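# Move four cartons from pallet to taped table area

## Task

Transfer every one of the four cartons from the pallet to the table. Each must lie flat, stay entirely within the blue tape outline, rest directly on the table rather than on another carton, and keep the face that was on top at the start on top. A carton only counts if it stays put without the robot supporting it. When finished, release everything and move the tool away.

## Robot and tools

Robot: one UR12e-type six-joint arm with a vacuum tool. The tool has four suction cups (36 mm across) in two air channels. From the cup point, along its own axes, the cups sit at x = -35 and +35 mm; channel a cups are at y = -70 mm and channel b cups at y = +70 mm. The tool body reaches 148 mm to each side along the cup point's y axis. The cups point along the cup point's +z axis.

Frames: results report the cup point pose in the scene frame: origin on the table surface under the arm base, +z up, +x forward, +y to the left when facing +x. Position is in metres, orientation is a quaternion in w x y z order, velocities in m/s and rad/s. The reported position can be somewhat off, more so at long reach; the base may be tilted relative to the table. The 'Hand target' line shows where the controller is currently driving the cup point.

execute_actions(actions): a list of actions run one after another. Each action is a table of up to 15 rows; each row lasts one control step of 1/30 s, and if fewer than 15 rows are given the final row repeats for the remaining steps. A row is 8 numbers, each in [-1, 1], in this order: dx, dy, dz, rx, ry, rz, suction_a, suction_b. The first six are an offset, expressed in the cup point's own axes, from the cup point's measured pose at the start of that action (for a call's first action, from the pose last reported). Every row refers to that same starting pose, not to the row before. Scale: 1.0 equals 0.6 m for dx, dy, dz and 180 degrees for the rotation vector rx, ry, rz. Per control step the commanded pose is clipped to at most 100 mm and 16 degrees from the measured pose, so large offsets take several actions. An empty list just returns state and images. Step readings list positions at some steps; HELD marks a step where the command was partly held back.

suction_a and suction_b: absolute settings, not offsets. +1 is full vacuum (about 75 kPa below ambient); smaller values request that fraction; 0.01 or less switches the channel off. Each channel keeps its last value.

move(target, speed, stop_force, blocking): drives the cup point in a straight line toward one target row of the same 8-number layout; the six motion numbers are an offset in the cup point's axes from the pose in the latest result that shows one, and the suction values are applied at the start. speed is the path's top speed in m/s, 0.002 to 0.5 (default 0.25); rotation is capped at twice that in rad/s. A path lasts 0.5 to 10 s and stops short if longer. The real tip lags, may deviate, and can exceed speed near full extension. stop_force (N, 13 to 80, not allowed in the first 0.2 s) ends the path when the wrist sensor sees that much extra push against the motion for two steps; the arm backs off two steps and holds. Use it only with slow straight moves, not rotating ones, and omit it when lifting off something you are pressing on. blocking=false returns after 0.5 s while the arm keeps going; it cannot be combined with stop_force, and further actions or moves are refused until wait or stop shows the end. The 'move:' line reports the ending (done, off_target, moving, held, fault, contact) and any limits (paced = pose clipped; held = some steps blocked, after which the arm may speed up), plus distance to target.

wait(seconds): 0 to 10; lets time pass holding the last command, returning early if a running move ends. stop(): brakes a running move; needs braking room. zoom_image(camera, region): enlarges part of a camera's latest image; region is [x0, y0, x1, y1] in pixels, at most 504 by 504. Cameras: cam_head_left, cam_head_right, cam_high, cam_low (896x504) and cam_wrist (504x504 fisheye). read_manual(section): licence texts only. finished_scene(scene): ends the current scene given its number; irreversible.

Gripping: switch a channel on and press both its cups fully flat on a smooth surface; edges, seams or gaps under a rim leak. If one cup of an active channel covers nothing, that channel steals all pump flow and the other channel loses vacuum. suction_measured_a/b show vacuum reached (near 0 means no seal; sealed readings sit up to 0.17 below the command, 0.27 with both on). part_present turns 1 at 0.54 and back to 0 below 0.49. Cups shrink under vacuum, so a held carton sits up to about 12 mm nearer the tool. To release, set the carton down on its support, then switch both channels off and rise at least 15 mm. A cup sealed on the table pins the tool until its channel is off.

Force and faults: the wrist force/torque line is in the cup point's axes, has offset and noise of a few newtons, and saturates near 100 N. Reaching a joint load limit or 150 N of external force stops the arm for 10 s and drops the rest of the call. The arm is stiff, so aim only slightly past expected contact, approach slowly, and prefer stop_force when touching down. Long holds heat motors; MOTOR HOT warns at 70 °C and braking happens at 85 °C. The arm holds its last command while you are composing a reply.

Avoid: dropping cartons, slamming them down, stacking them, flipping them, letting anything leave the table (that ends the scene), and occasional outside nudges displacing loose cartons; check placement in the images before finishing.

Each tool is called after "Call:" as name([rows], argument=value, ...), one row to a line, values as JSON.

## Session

Call:
execute_actions(actions=[])

Scene clock: 0.00 s.
end_effector_position=(+0.6284, +0.0145, +0.4846) suction_measured_a=0.01 part_present_a=0 suction_measured_b=0.01 part_present_b=0 end_effector_quat_wxyz=(+0.000, +0.699, +0.715, +0.001) end_effector_velocity=(-0.000, +0.001, -0.001) end_effector_angular_velocity=(+0.000, +0.001, +0.001)
Joint positions: [-0.28  -1.703  1.857 -1.726 -1.571 -1.851]
Joint velocities: [ 0.001 -0.     0.001 -0.     0.     0.   ]
Motor temperatures (°C, as the motors report them): [23 19 21 31 29 28]
Wrist force (N, on the end effector, along its own x y z axes, offset not removed): no reading
Wrist torque (N m, same axes, about the end effector's origin, offset not removed): no reading
Hand target: +0.628, +0.014, +0.485; +0.000, +0.699, +0.715, +0.001

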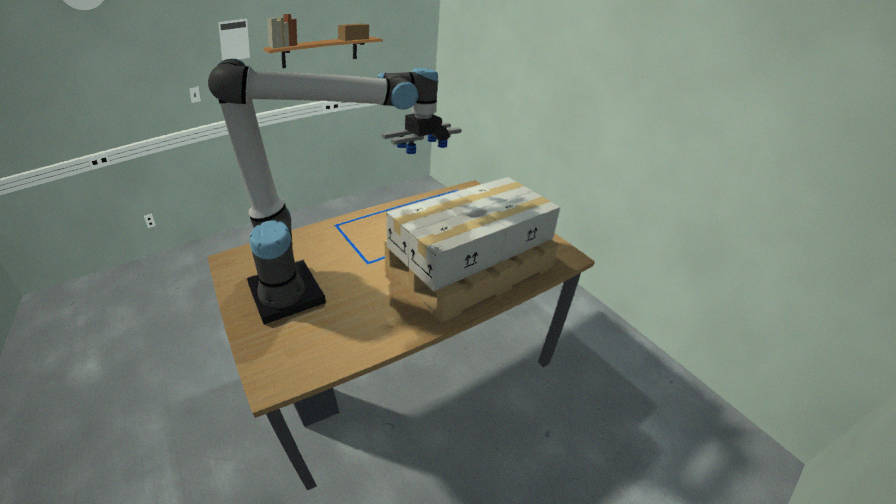

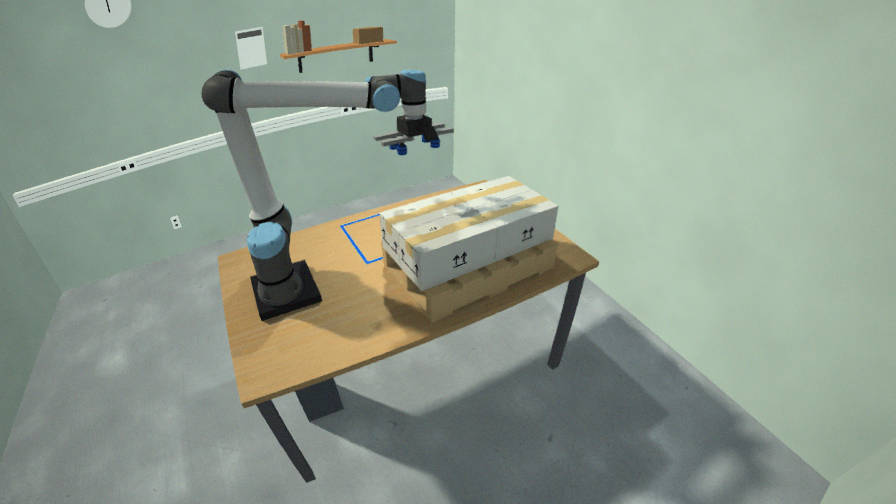

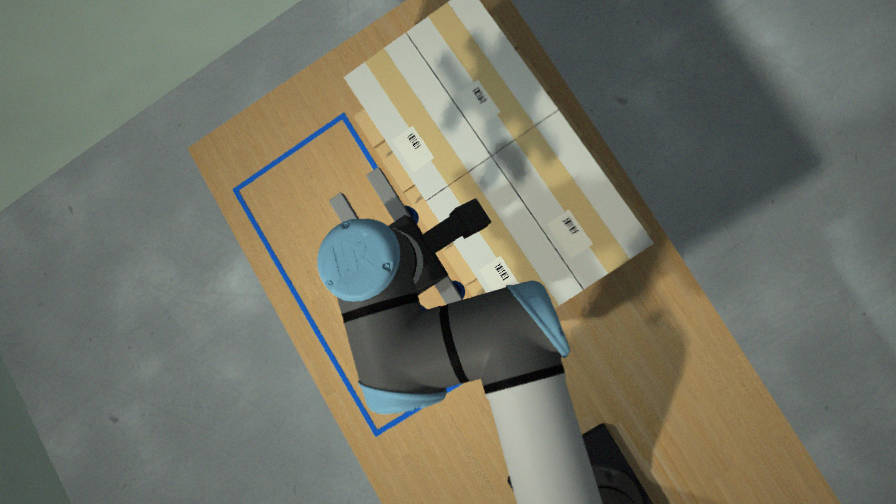

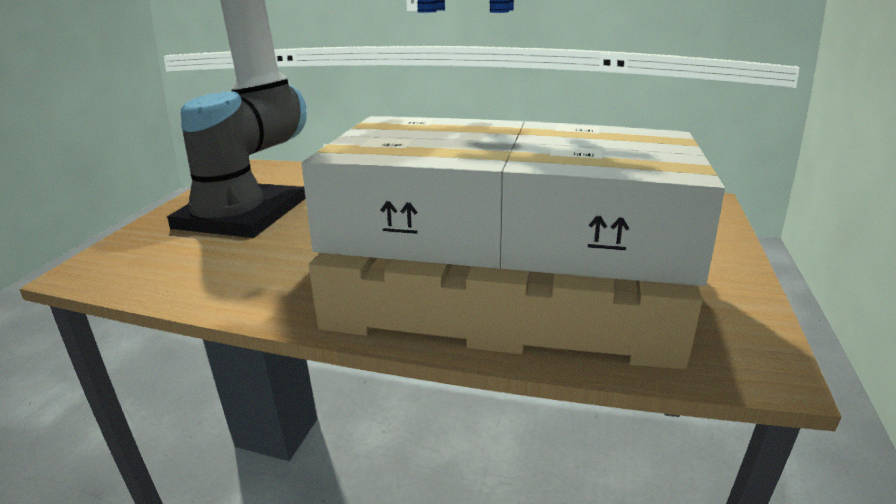

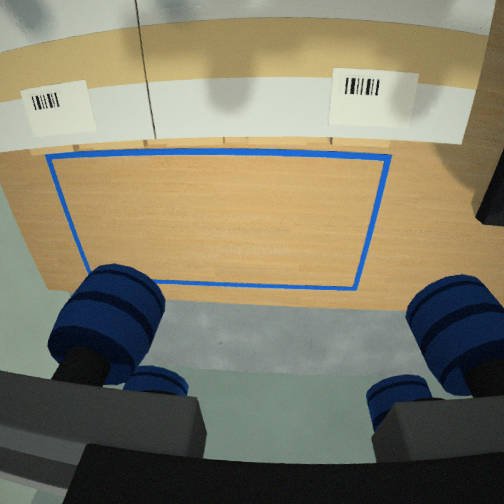

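Call:
move(target=[-0.24,0.448,0.24,0,0,-0.004,0,0], speed=0.42)

Scene clock: 14.33 s.
end_effector_position=(+0.9002, -0.1229, +0.3410) suction_measured_a=0.01 part_present_a=0 suction_measured_b=0.01 part_present_b=0 end_effector_quat_wxyz=(+0.000, +0.694, +0.720, +0.001) end_effector_velocity=(+0.003, -0.001, -0.002) end_effector_angular_velocity=(+0.001, +0.001, -0.001)
Joint positions: [-0.352 -1.181  1.521 -1.912 -1.571 -1.935]
Joint velocities: [-0.001  0.006 -0.005  0.001  0.    -0.   ]
Motor temperatures (°C, as the motors report them): [23 19 21 31 29 28]
Wrist force (N, on the end effector, along its own x y z axes, offset not removed): [0.1 -0.5 1.8]
Wrist torque (N m, same axes, about the end effector's origin, offset not removed): [-0.09 -0.09 0.07]
Hand target: +0.901, -0.123, +0.341; +0.000, +0.694, +0.720, +0.001
Off the commanded pose: 0.000 m, 0 deg.
move: done

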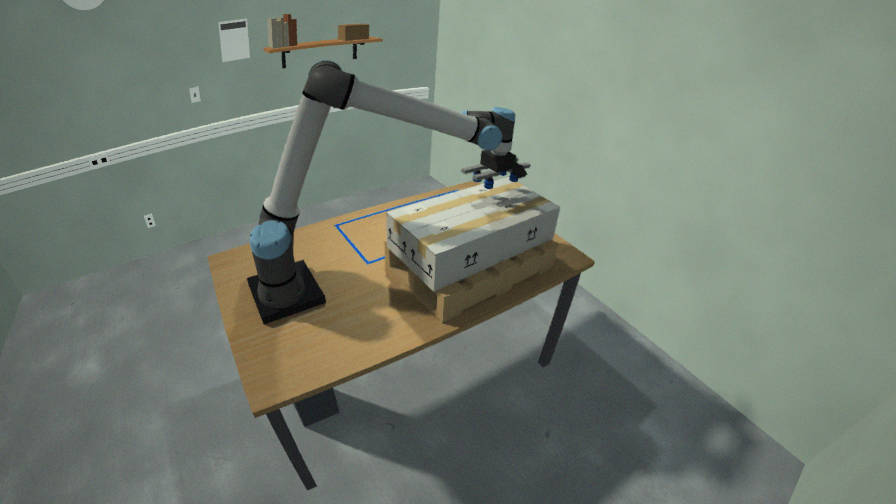

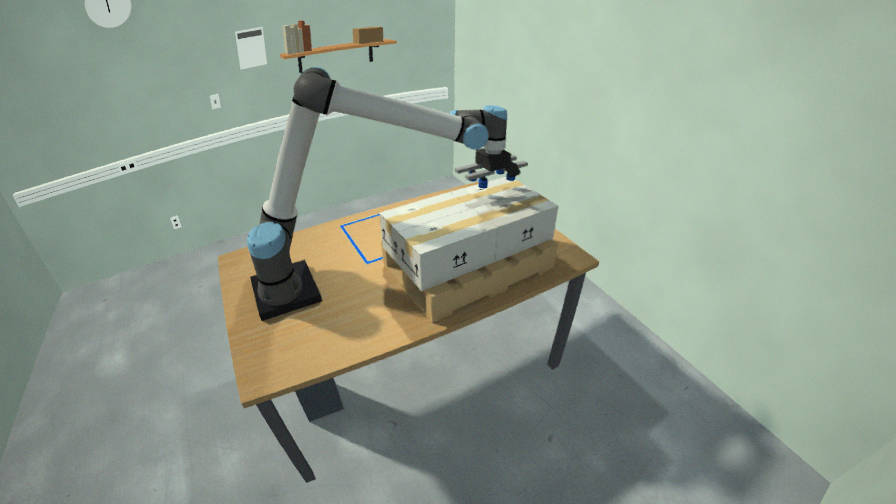

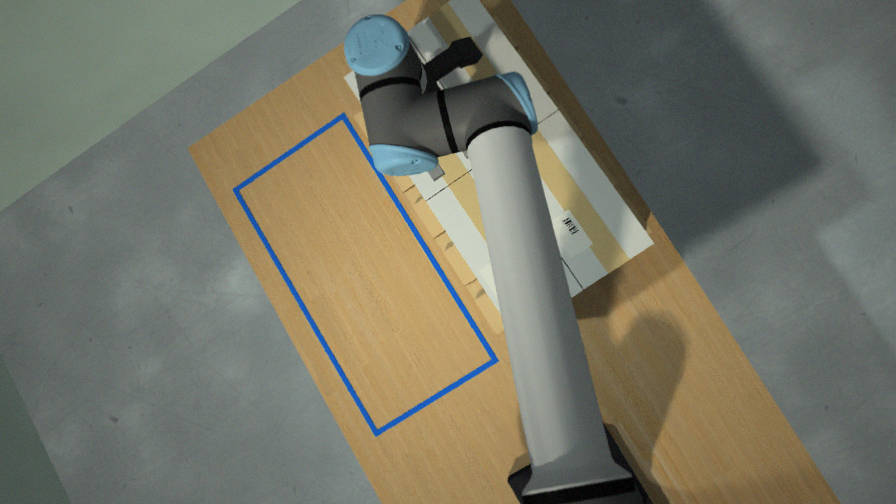

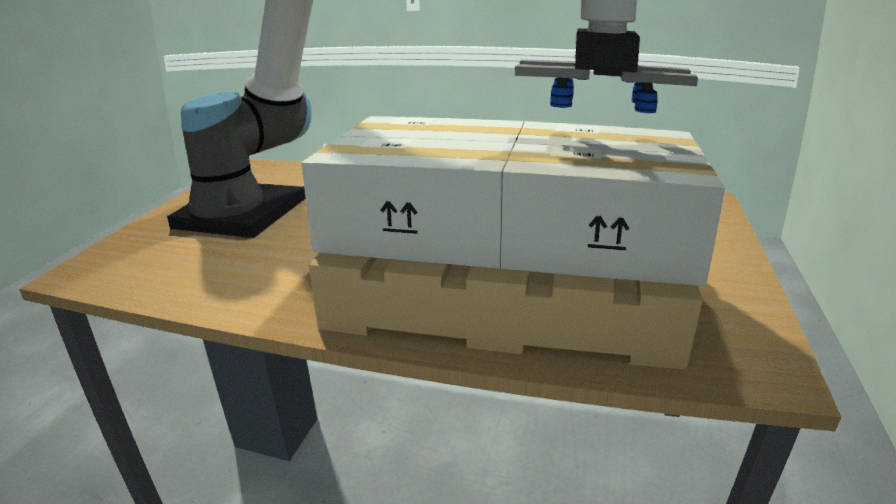

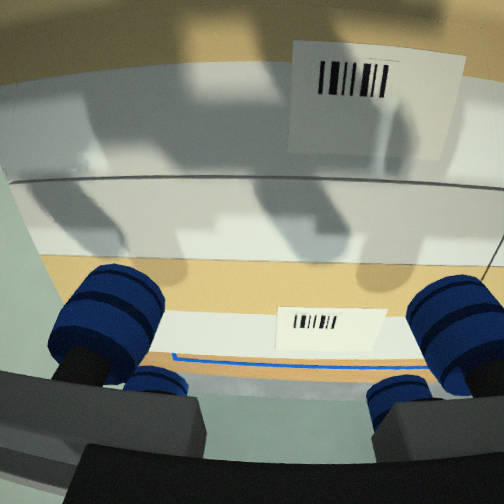

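Call:
move(target=[0.012,-0.006,0.1,0,0,0,0,0], speed=0.15)

Call:
move(target=[0,0,0.04,0,0,0,1,1], speed=0.012, stop_force=20)

Scene clock: 25.17 s.
end_effector_position=(+0.8964, -0.1159, +0.2813) suction_measured_a=0.01 part_present_a=0 suction_measured_b=0.01 part_present_b=0 end_effector_quat_wxyz=(+0.000, +0.694, +0.720, +0.001) end_effector_velocity=(+0.000, +0.002, -0.003) end_effector_angular_velocity=(+0.001, -0.000, +0.001)
Joint positions: [-0.346 -1.151  1.591 -2.011 -1.571 -1.929]
Joint velocities: [ 0.002  0.002  0.003 -0.005  0.001  0.   ]
Motor temperatures (°C, as the motors report them): [23 19 21 31 29 28]
Wrist force (N, on the end effector, along its own x y z axes, offset not removed): [-2.2 -1.6 -2.9]
Wrist torque (N m, same axes, about the end effector's origin, offset not removed): [-0.26 0.21 0.11]
Hand target: +0.896, -0.116, +0.281; +0.000, +0.694, +0.720, +0.001
Off the commanded pose: 0.000 m, 0 deg.
move: done

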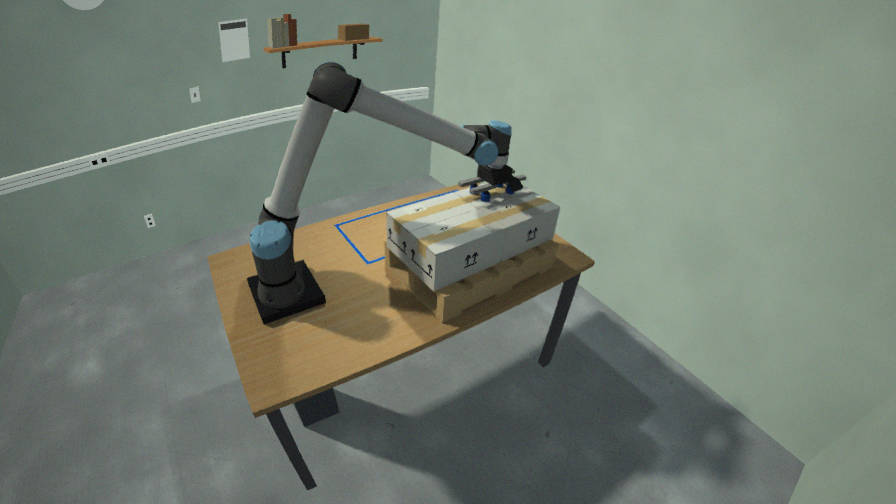

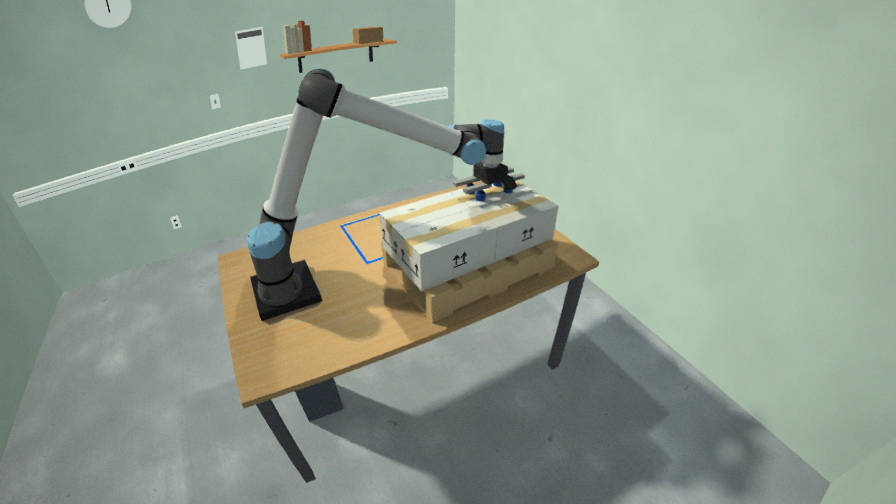

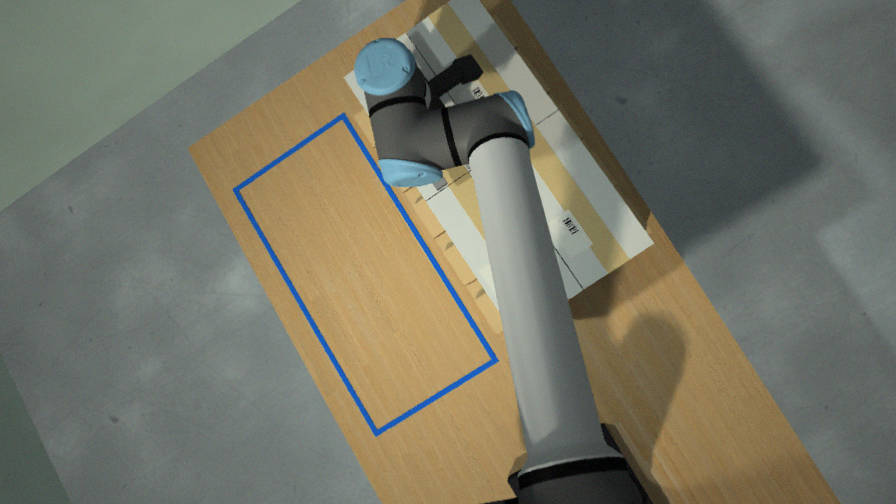

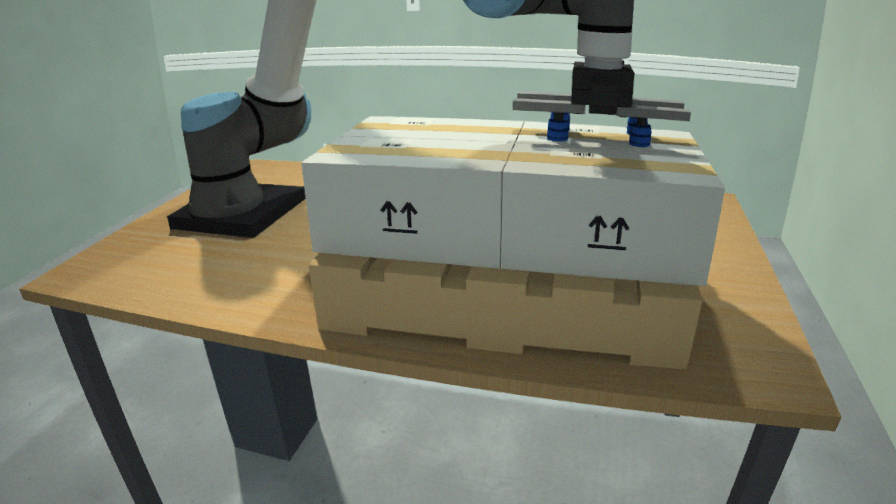

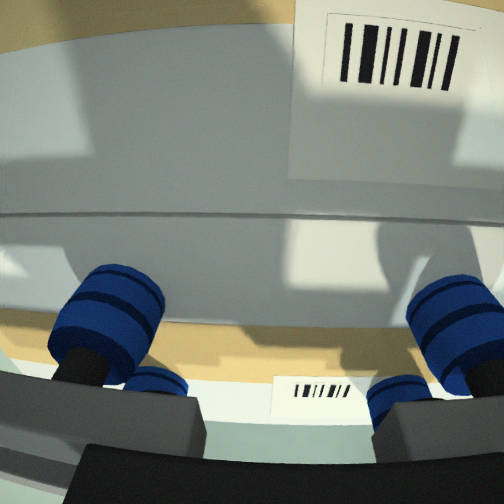

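Scene clock: 26.70 s.
end_effector_position=(+0.8965, -0.1158, +0.2680) suction_measured_a=0.76 part_present_a=1 suction_measured_b=0.76 part_present_b=1 end_effector_quat_wxyz=(+0.000, +0.694, +0.720, +0.001) end_effector_velocity=(+0.000, -0.001, +0.002) end_effector_angular_velocity=(-0.000, +0.001, -0.000)
Joint positions: [-0.346 -1.142  1.603 -2.033 -1.571 -1.929]
Joint velocities: [-0.    -0.001 -0.004  0.006 -0.001  0.   ]
Motor temperatures (°C, as the motors report them): [23 19 21 31 29 28]
Wrist force (N, on the end effector, along its own x y z axes, offset not removed): [6.5 -28.1 -53.8]
Wrist torque (N m, same axes, about the end effector's origin, offset not removed): [-2.03 -0.73 -0.03]
Hand target: +0.897, -0.116, +0.269; +0.000, +0.694, +0.720, +0.001
Off the commanded pose: 0.011 m, 0 deg.
move: contact

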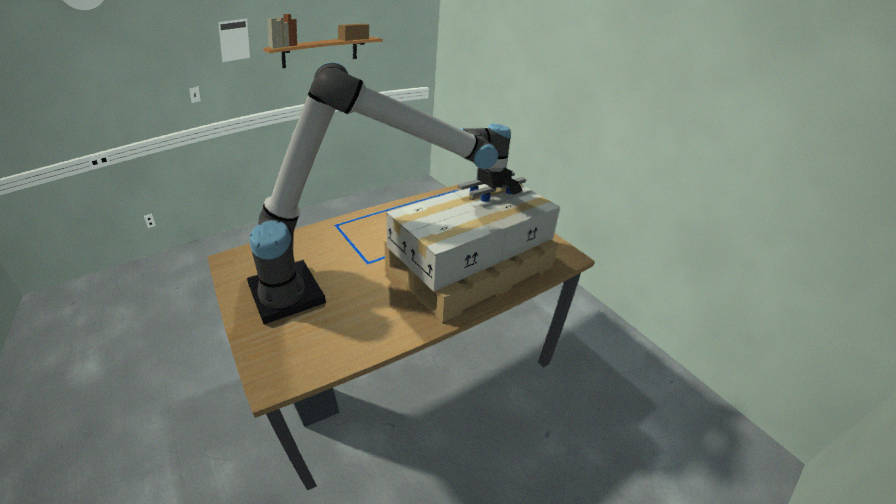

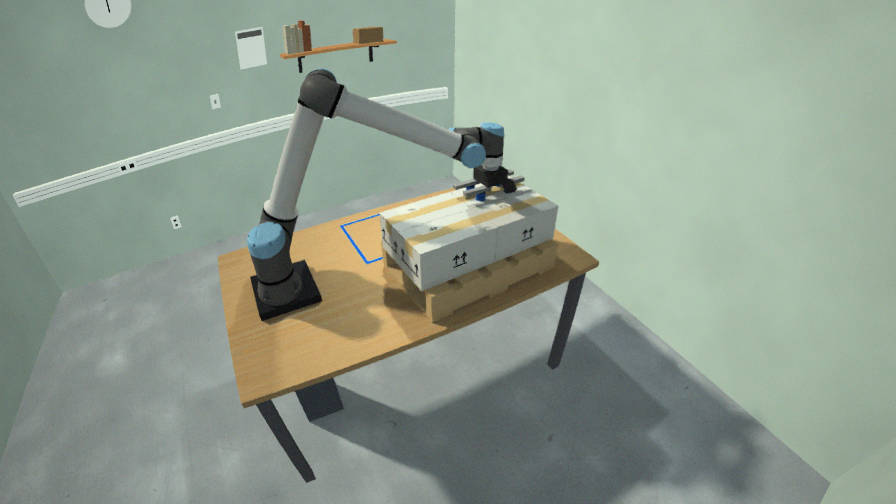

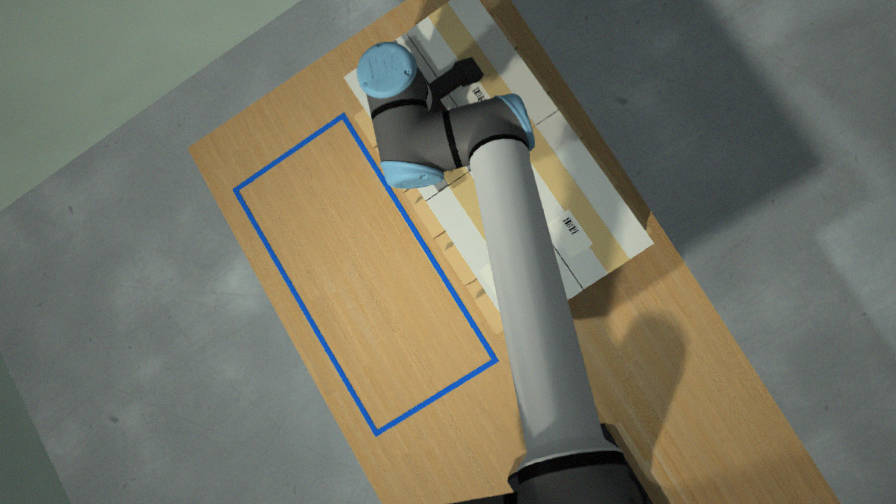

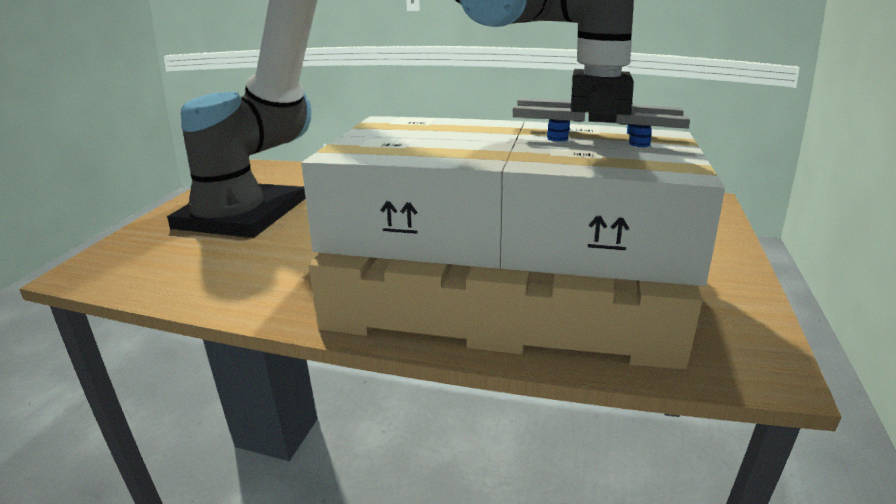

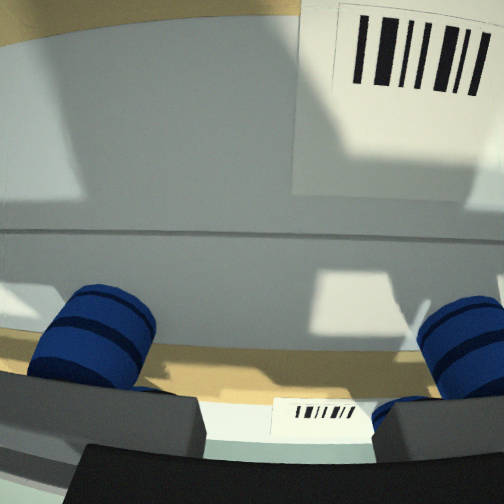

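Call:
move(target=[0,0,-0.035,0,0,0,1,1], speed=0.05)

Call:
move(target=[0.672,0.056,0,0,0,0,1,1], speed=0.33)

Call:
move(target=[0,0,0.22,0,0,0.0117,1,1], speed=0.2)

Scene clock: 40.33 s.
end_effector_position=(+0.8964, -0.1159, +0.2886) suction_measured_a=0.76 part_present_a=1 suction_measured_b=0.76 part_present_b=1 end_effector_quat_wxyz=(+0.000, +0.694, +0.720, +0.001) end_effector_velocity=(+0.000, -0.000, +0.003) end_effector_angular_velocity=(-0.001, -0.000, +0.000)
Joint positions: [-0.346 -1.156  1.584 -2.    -1.571 -1.929]
Joint velocities: [ 0.    -0.002 -0.003  0.005 -0.    -0.   ]
Motor temperatures (°C, as the motors report them): [23 19 21 31 29 28]
Wrist force (N, on the end effector, along its own x y z axes, offset not removed): [2.2 -0.5 18.8]
Wrist torque (N m, same axes, about the end effector's origin, offset not removed): [-0.15 -0.42 0.04]
Hand target: +0.896, -0.116, +0.289; +0.000, +0.694, +0.720, +0.001
Off the commanded pose: 0.000 m, 0 deg.
move: done

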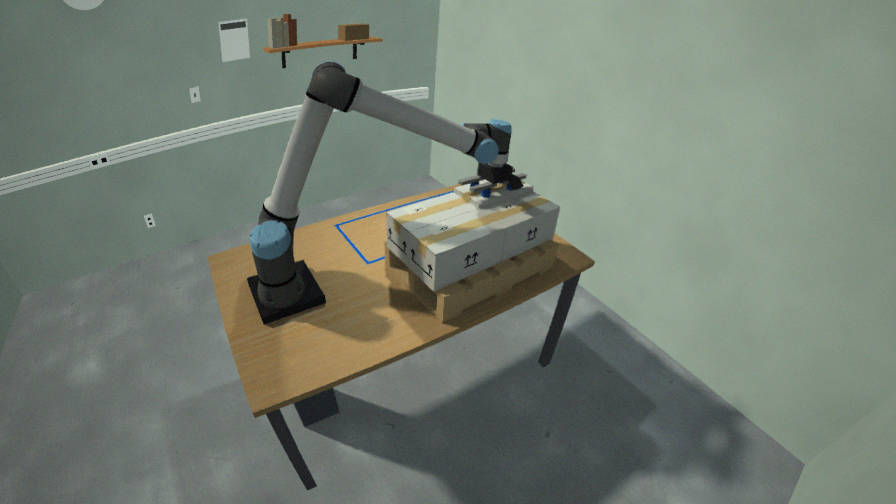

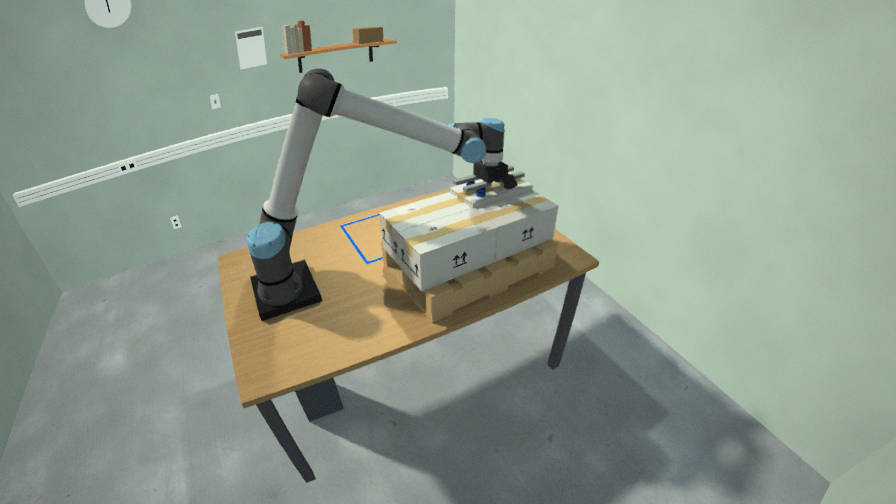

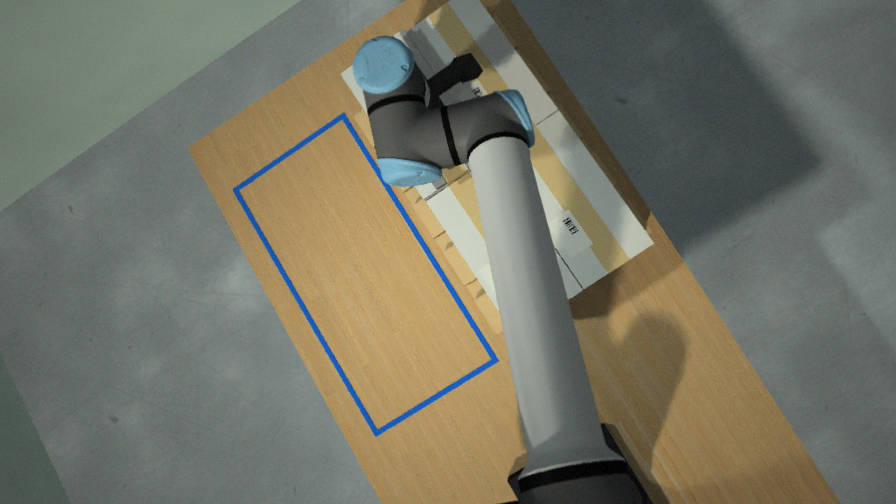

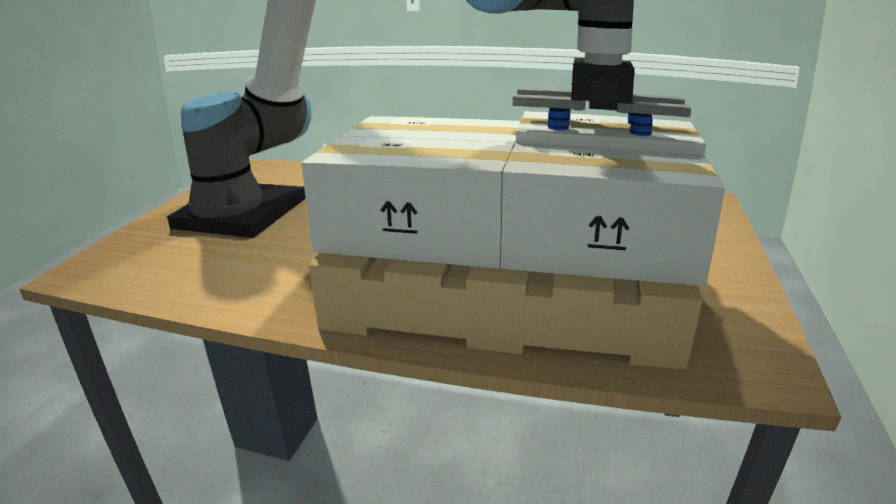

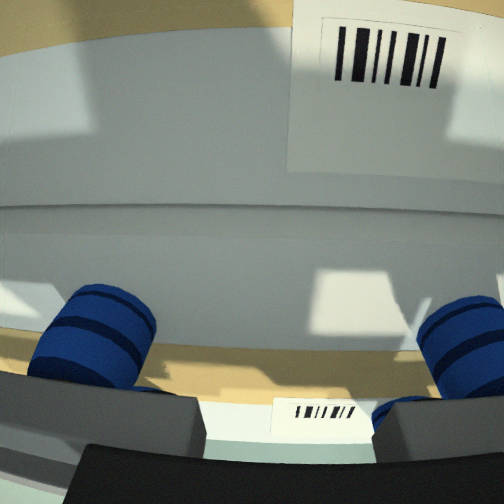

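Scene clock: 42.30 s.
end_effector_position=(+0.9155, +0.2878, +0.2889) suction_measured_a=0.76 part_present_a=1 suction_measured_b=0.76 part_present_b=1 end_effector_quat_wxyz=(+0.000, +0.694, +0.720, +0.001) end_effector_velocity=(+0.001, +0.003, +0.001) end_effector_angular_velocity=(+0.000, -0.002, +0.001)
Joint positions: [ 0.099 -1.071  1.455 -1.956 -1.571 -1.484]
Joint velocities: [ 0.003  0.001 -0.004  0.001 -0.     0.003]
Motor temperatures (°C, as the motors report them): [23 19 21 31 29 28]
Wrist force (N, on the end effector, along its own x y z axes, offset not removed): [0.3 0.2 19.5]
Wrist torque (N m, same axes, about the end effector's origin, offset not removed): [-0.21 -0.23 0.10]
Hand target: +0.916, +0.288, +0.289; +0.000, +0.694, +0.720, +0.001
Off the commanded pose: 0.001 m, 0 deg.
move: done

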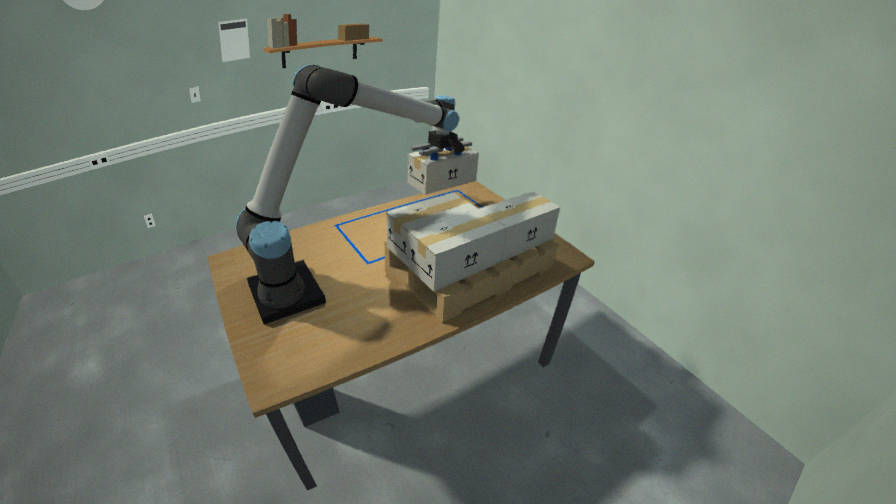

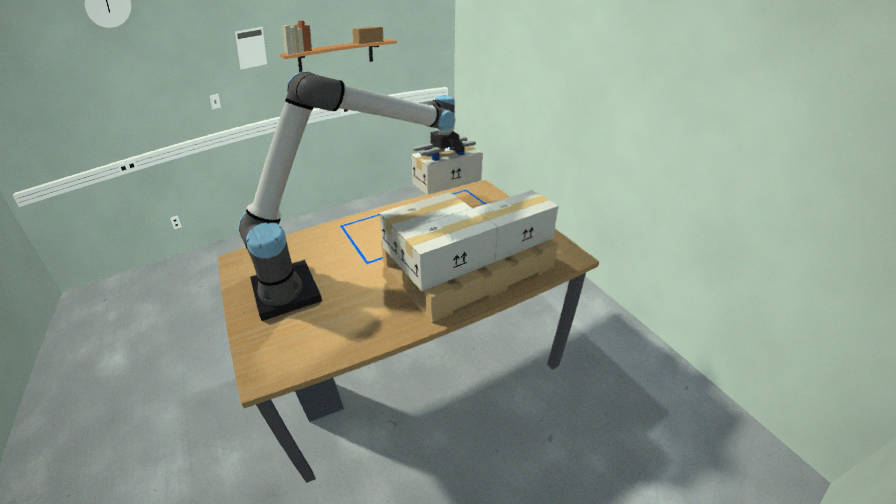

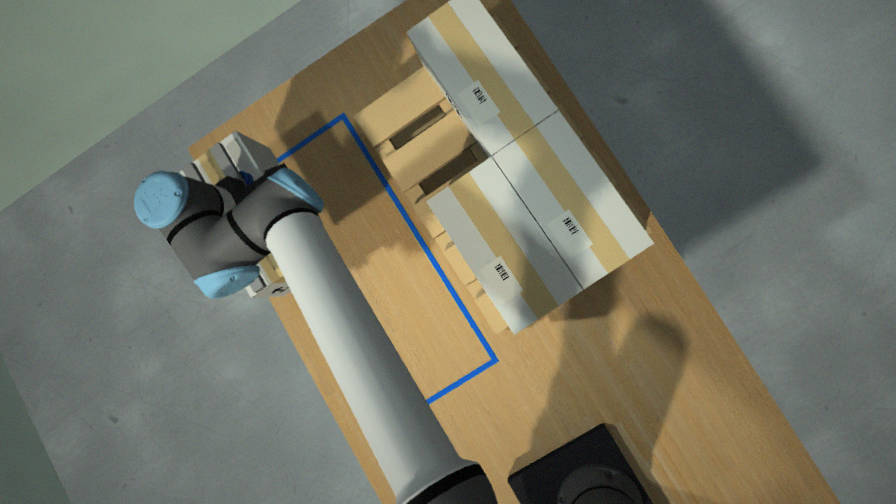

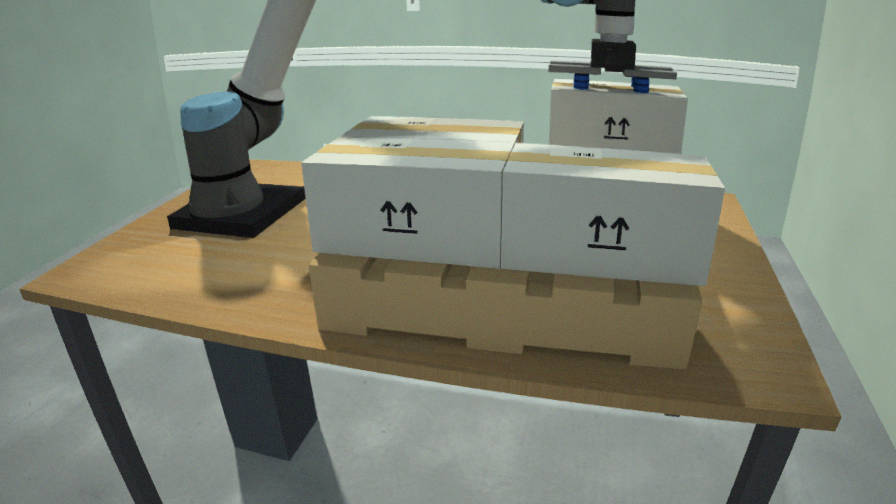

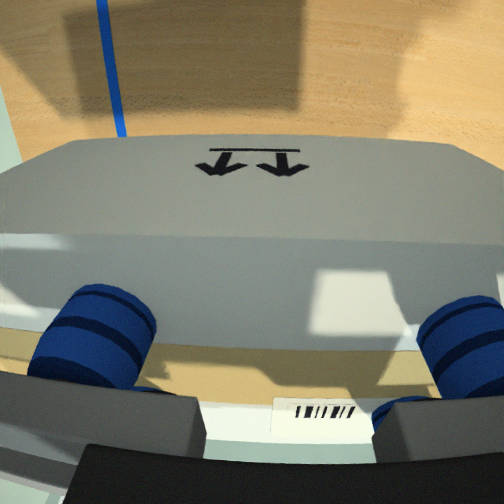

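Scene clock: 43.60 s.
end_effector_position=(+0.9155, +0.2878, +0.1573) suction_measured_a=0.76 part_present_a=1 suction_measured_b=0.76 part_present_b=1 end_effector_quat_wxyz=(+0.000, +0.707, +0.707, +0.001) end_effector_velocity=(+0.001, -0.000, -0.002) end_effector_angular_velocity=(-0.001, -0.002, -0.001)
Joint positions: [ 0.099 -0.971  1.552 -2.153 -1.571 -1.448]
Joint velocities: [ 0.     0.002  0.    -0.004 -0.001  0.001]
Motor temperatures (°C, as the motors report them): [23 19 21 31 29 28]
Wrist force (N, on the end effector, along its own x y z axes, offset not removed): [-1.5 -1.3 21.3]
Wrist torque (N m, same axes, about the end effector's origin, offset not removed): [-0.37 0.01 0.12]
Hand target: +0.916, +0.288, +0.157; +0.000, +0.707, +0.707, +0.001
Off the commanded pose: 0.000 m, 0 deg.
move: done

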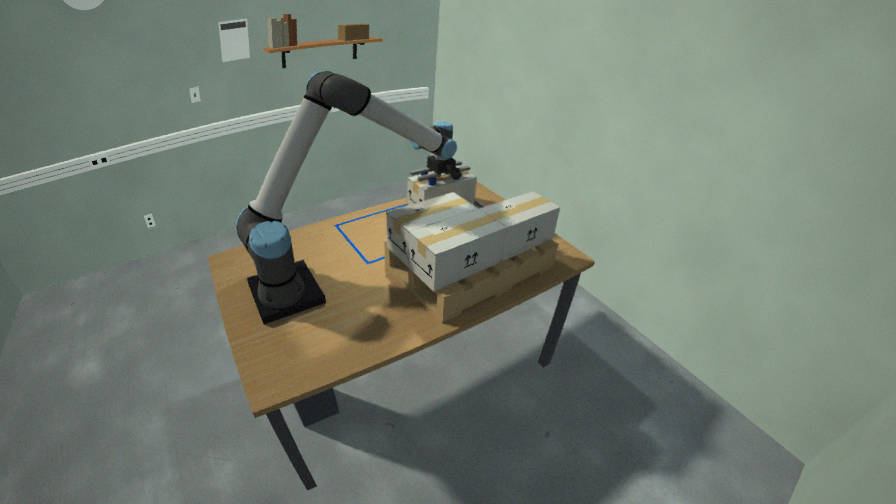

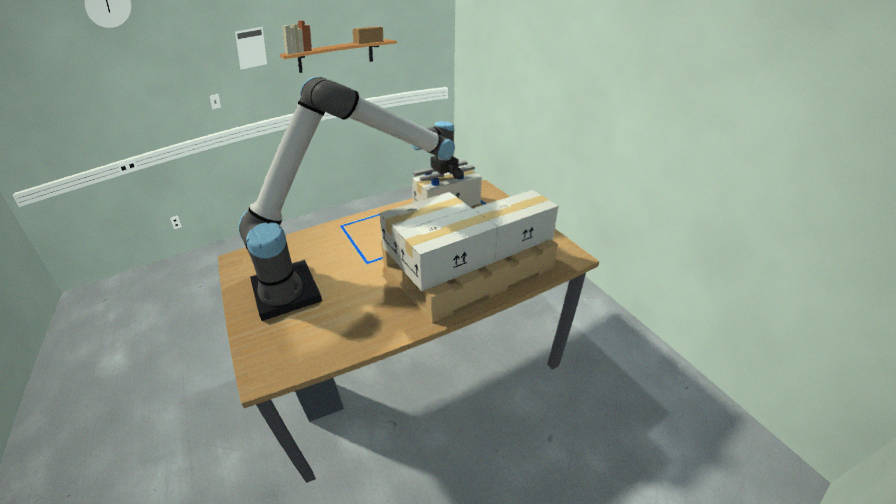

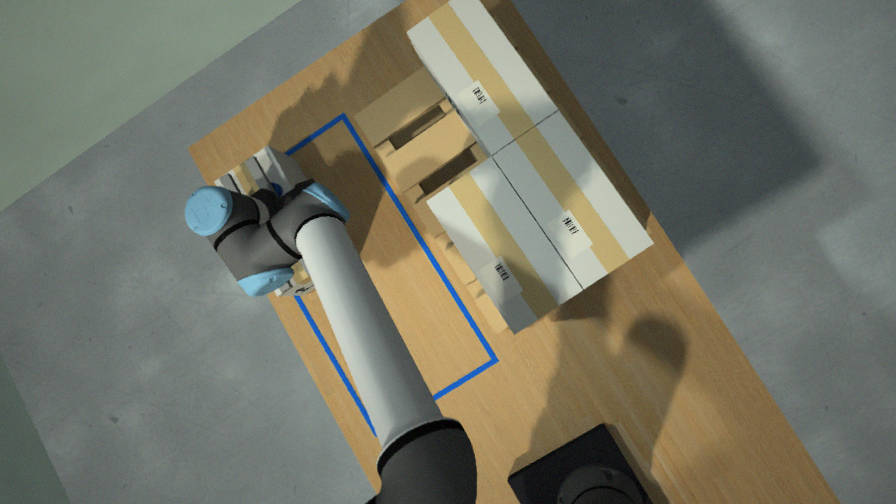

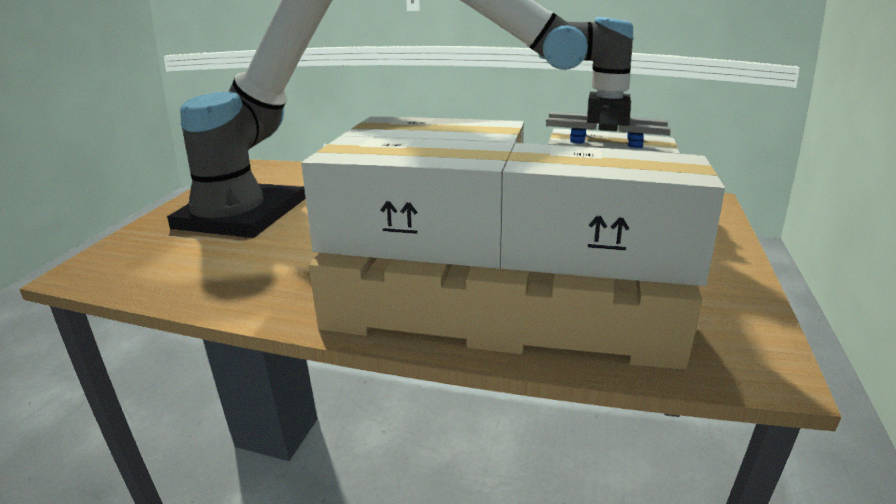

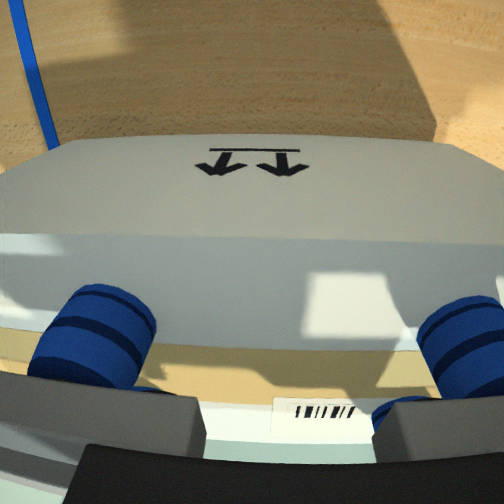

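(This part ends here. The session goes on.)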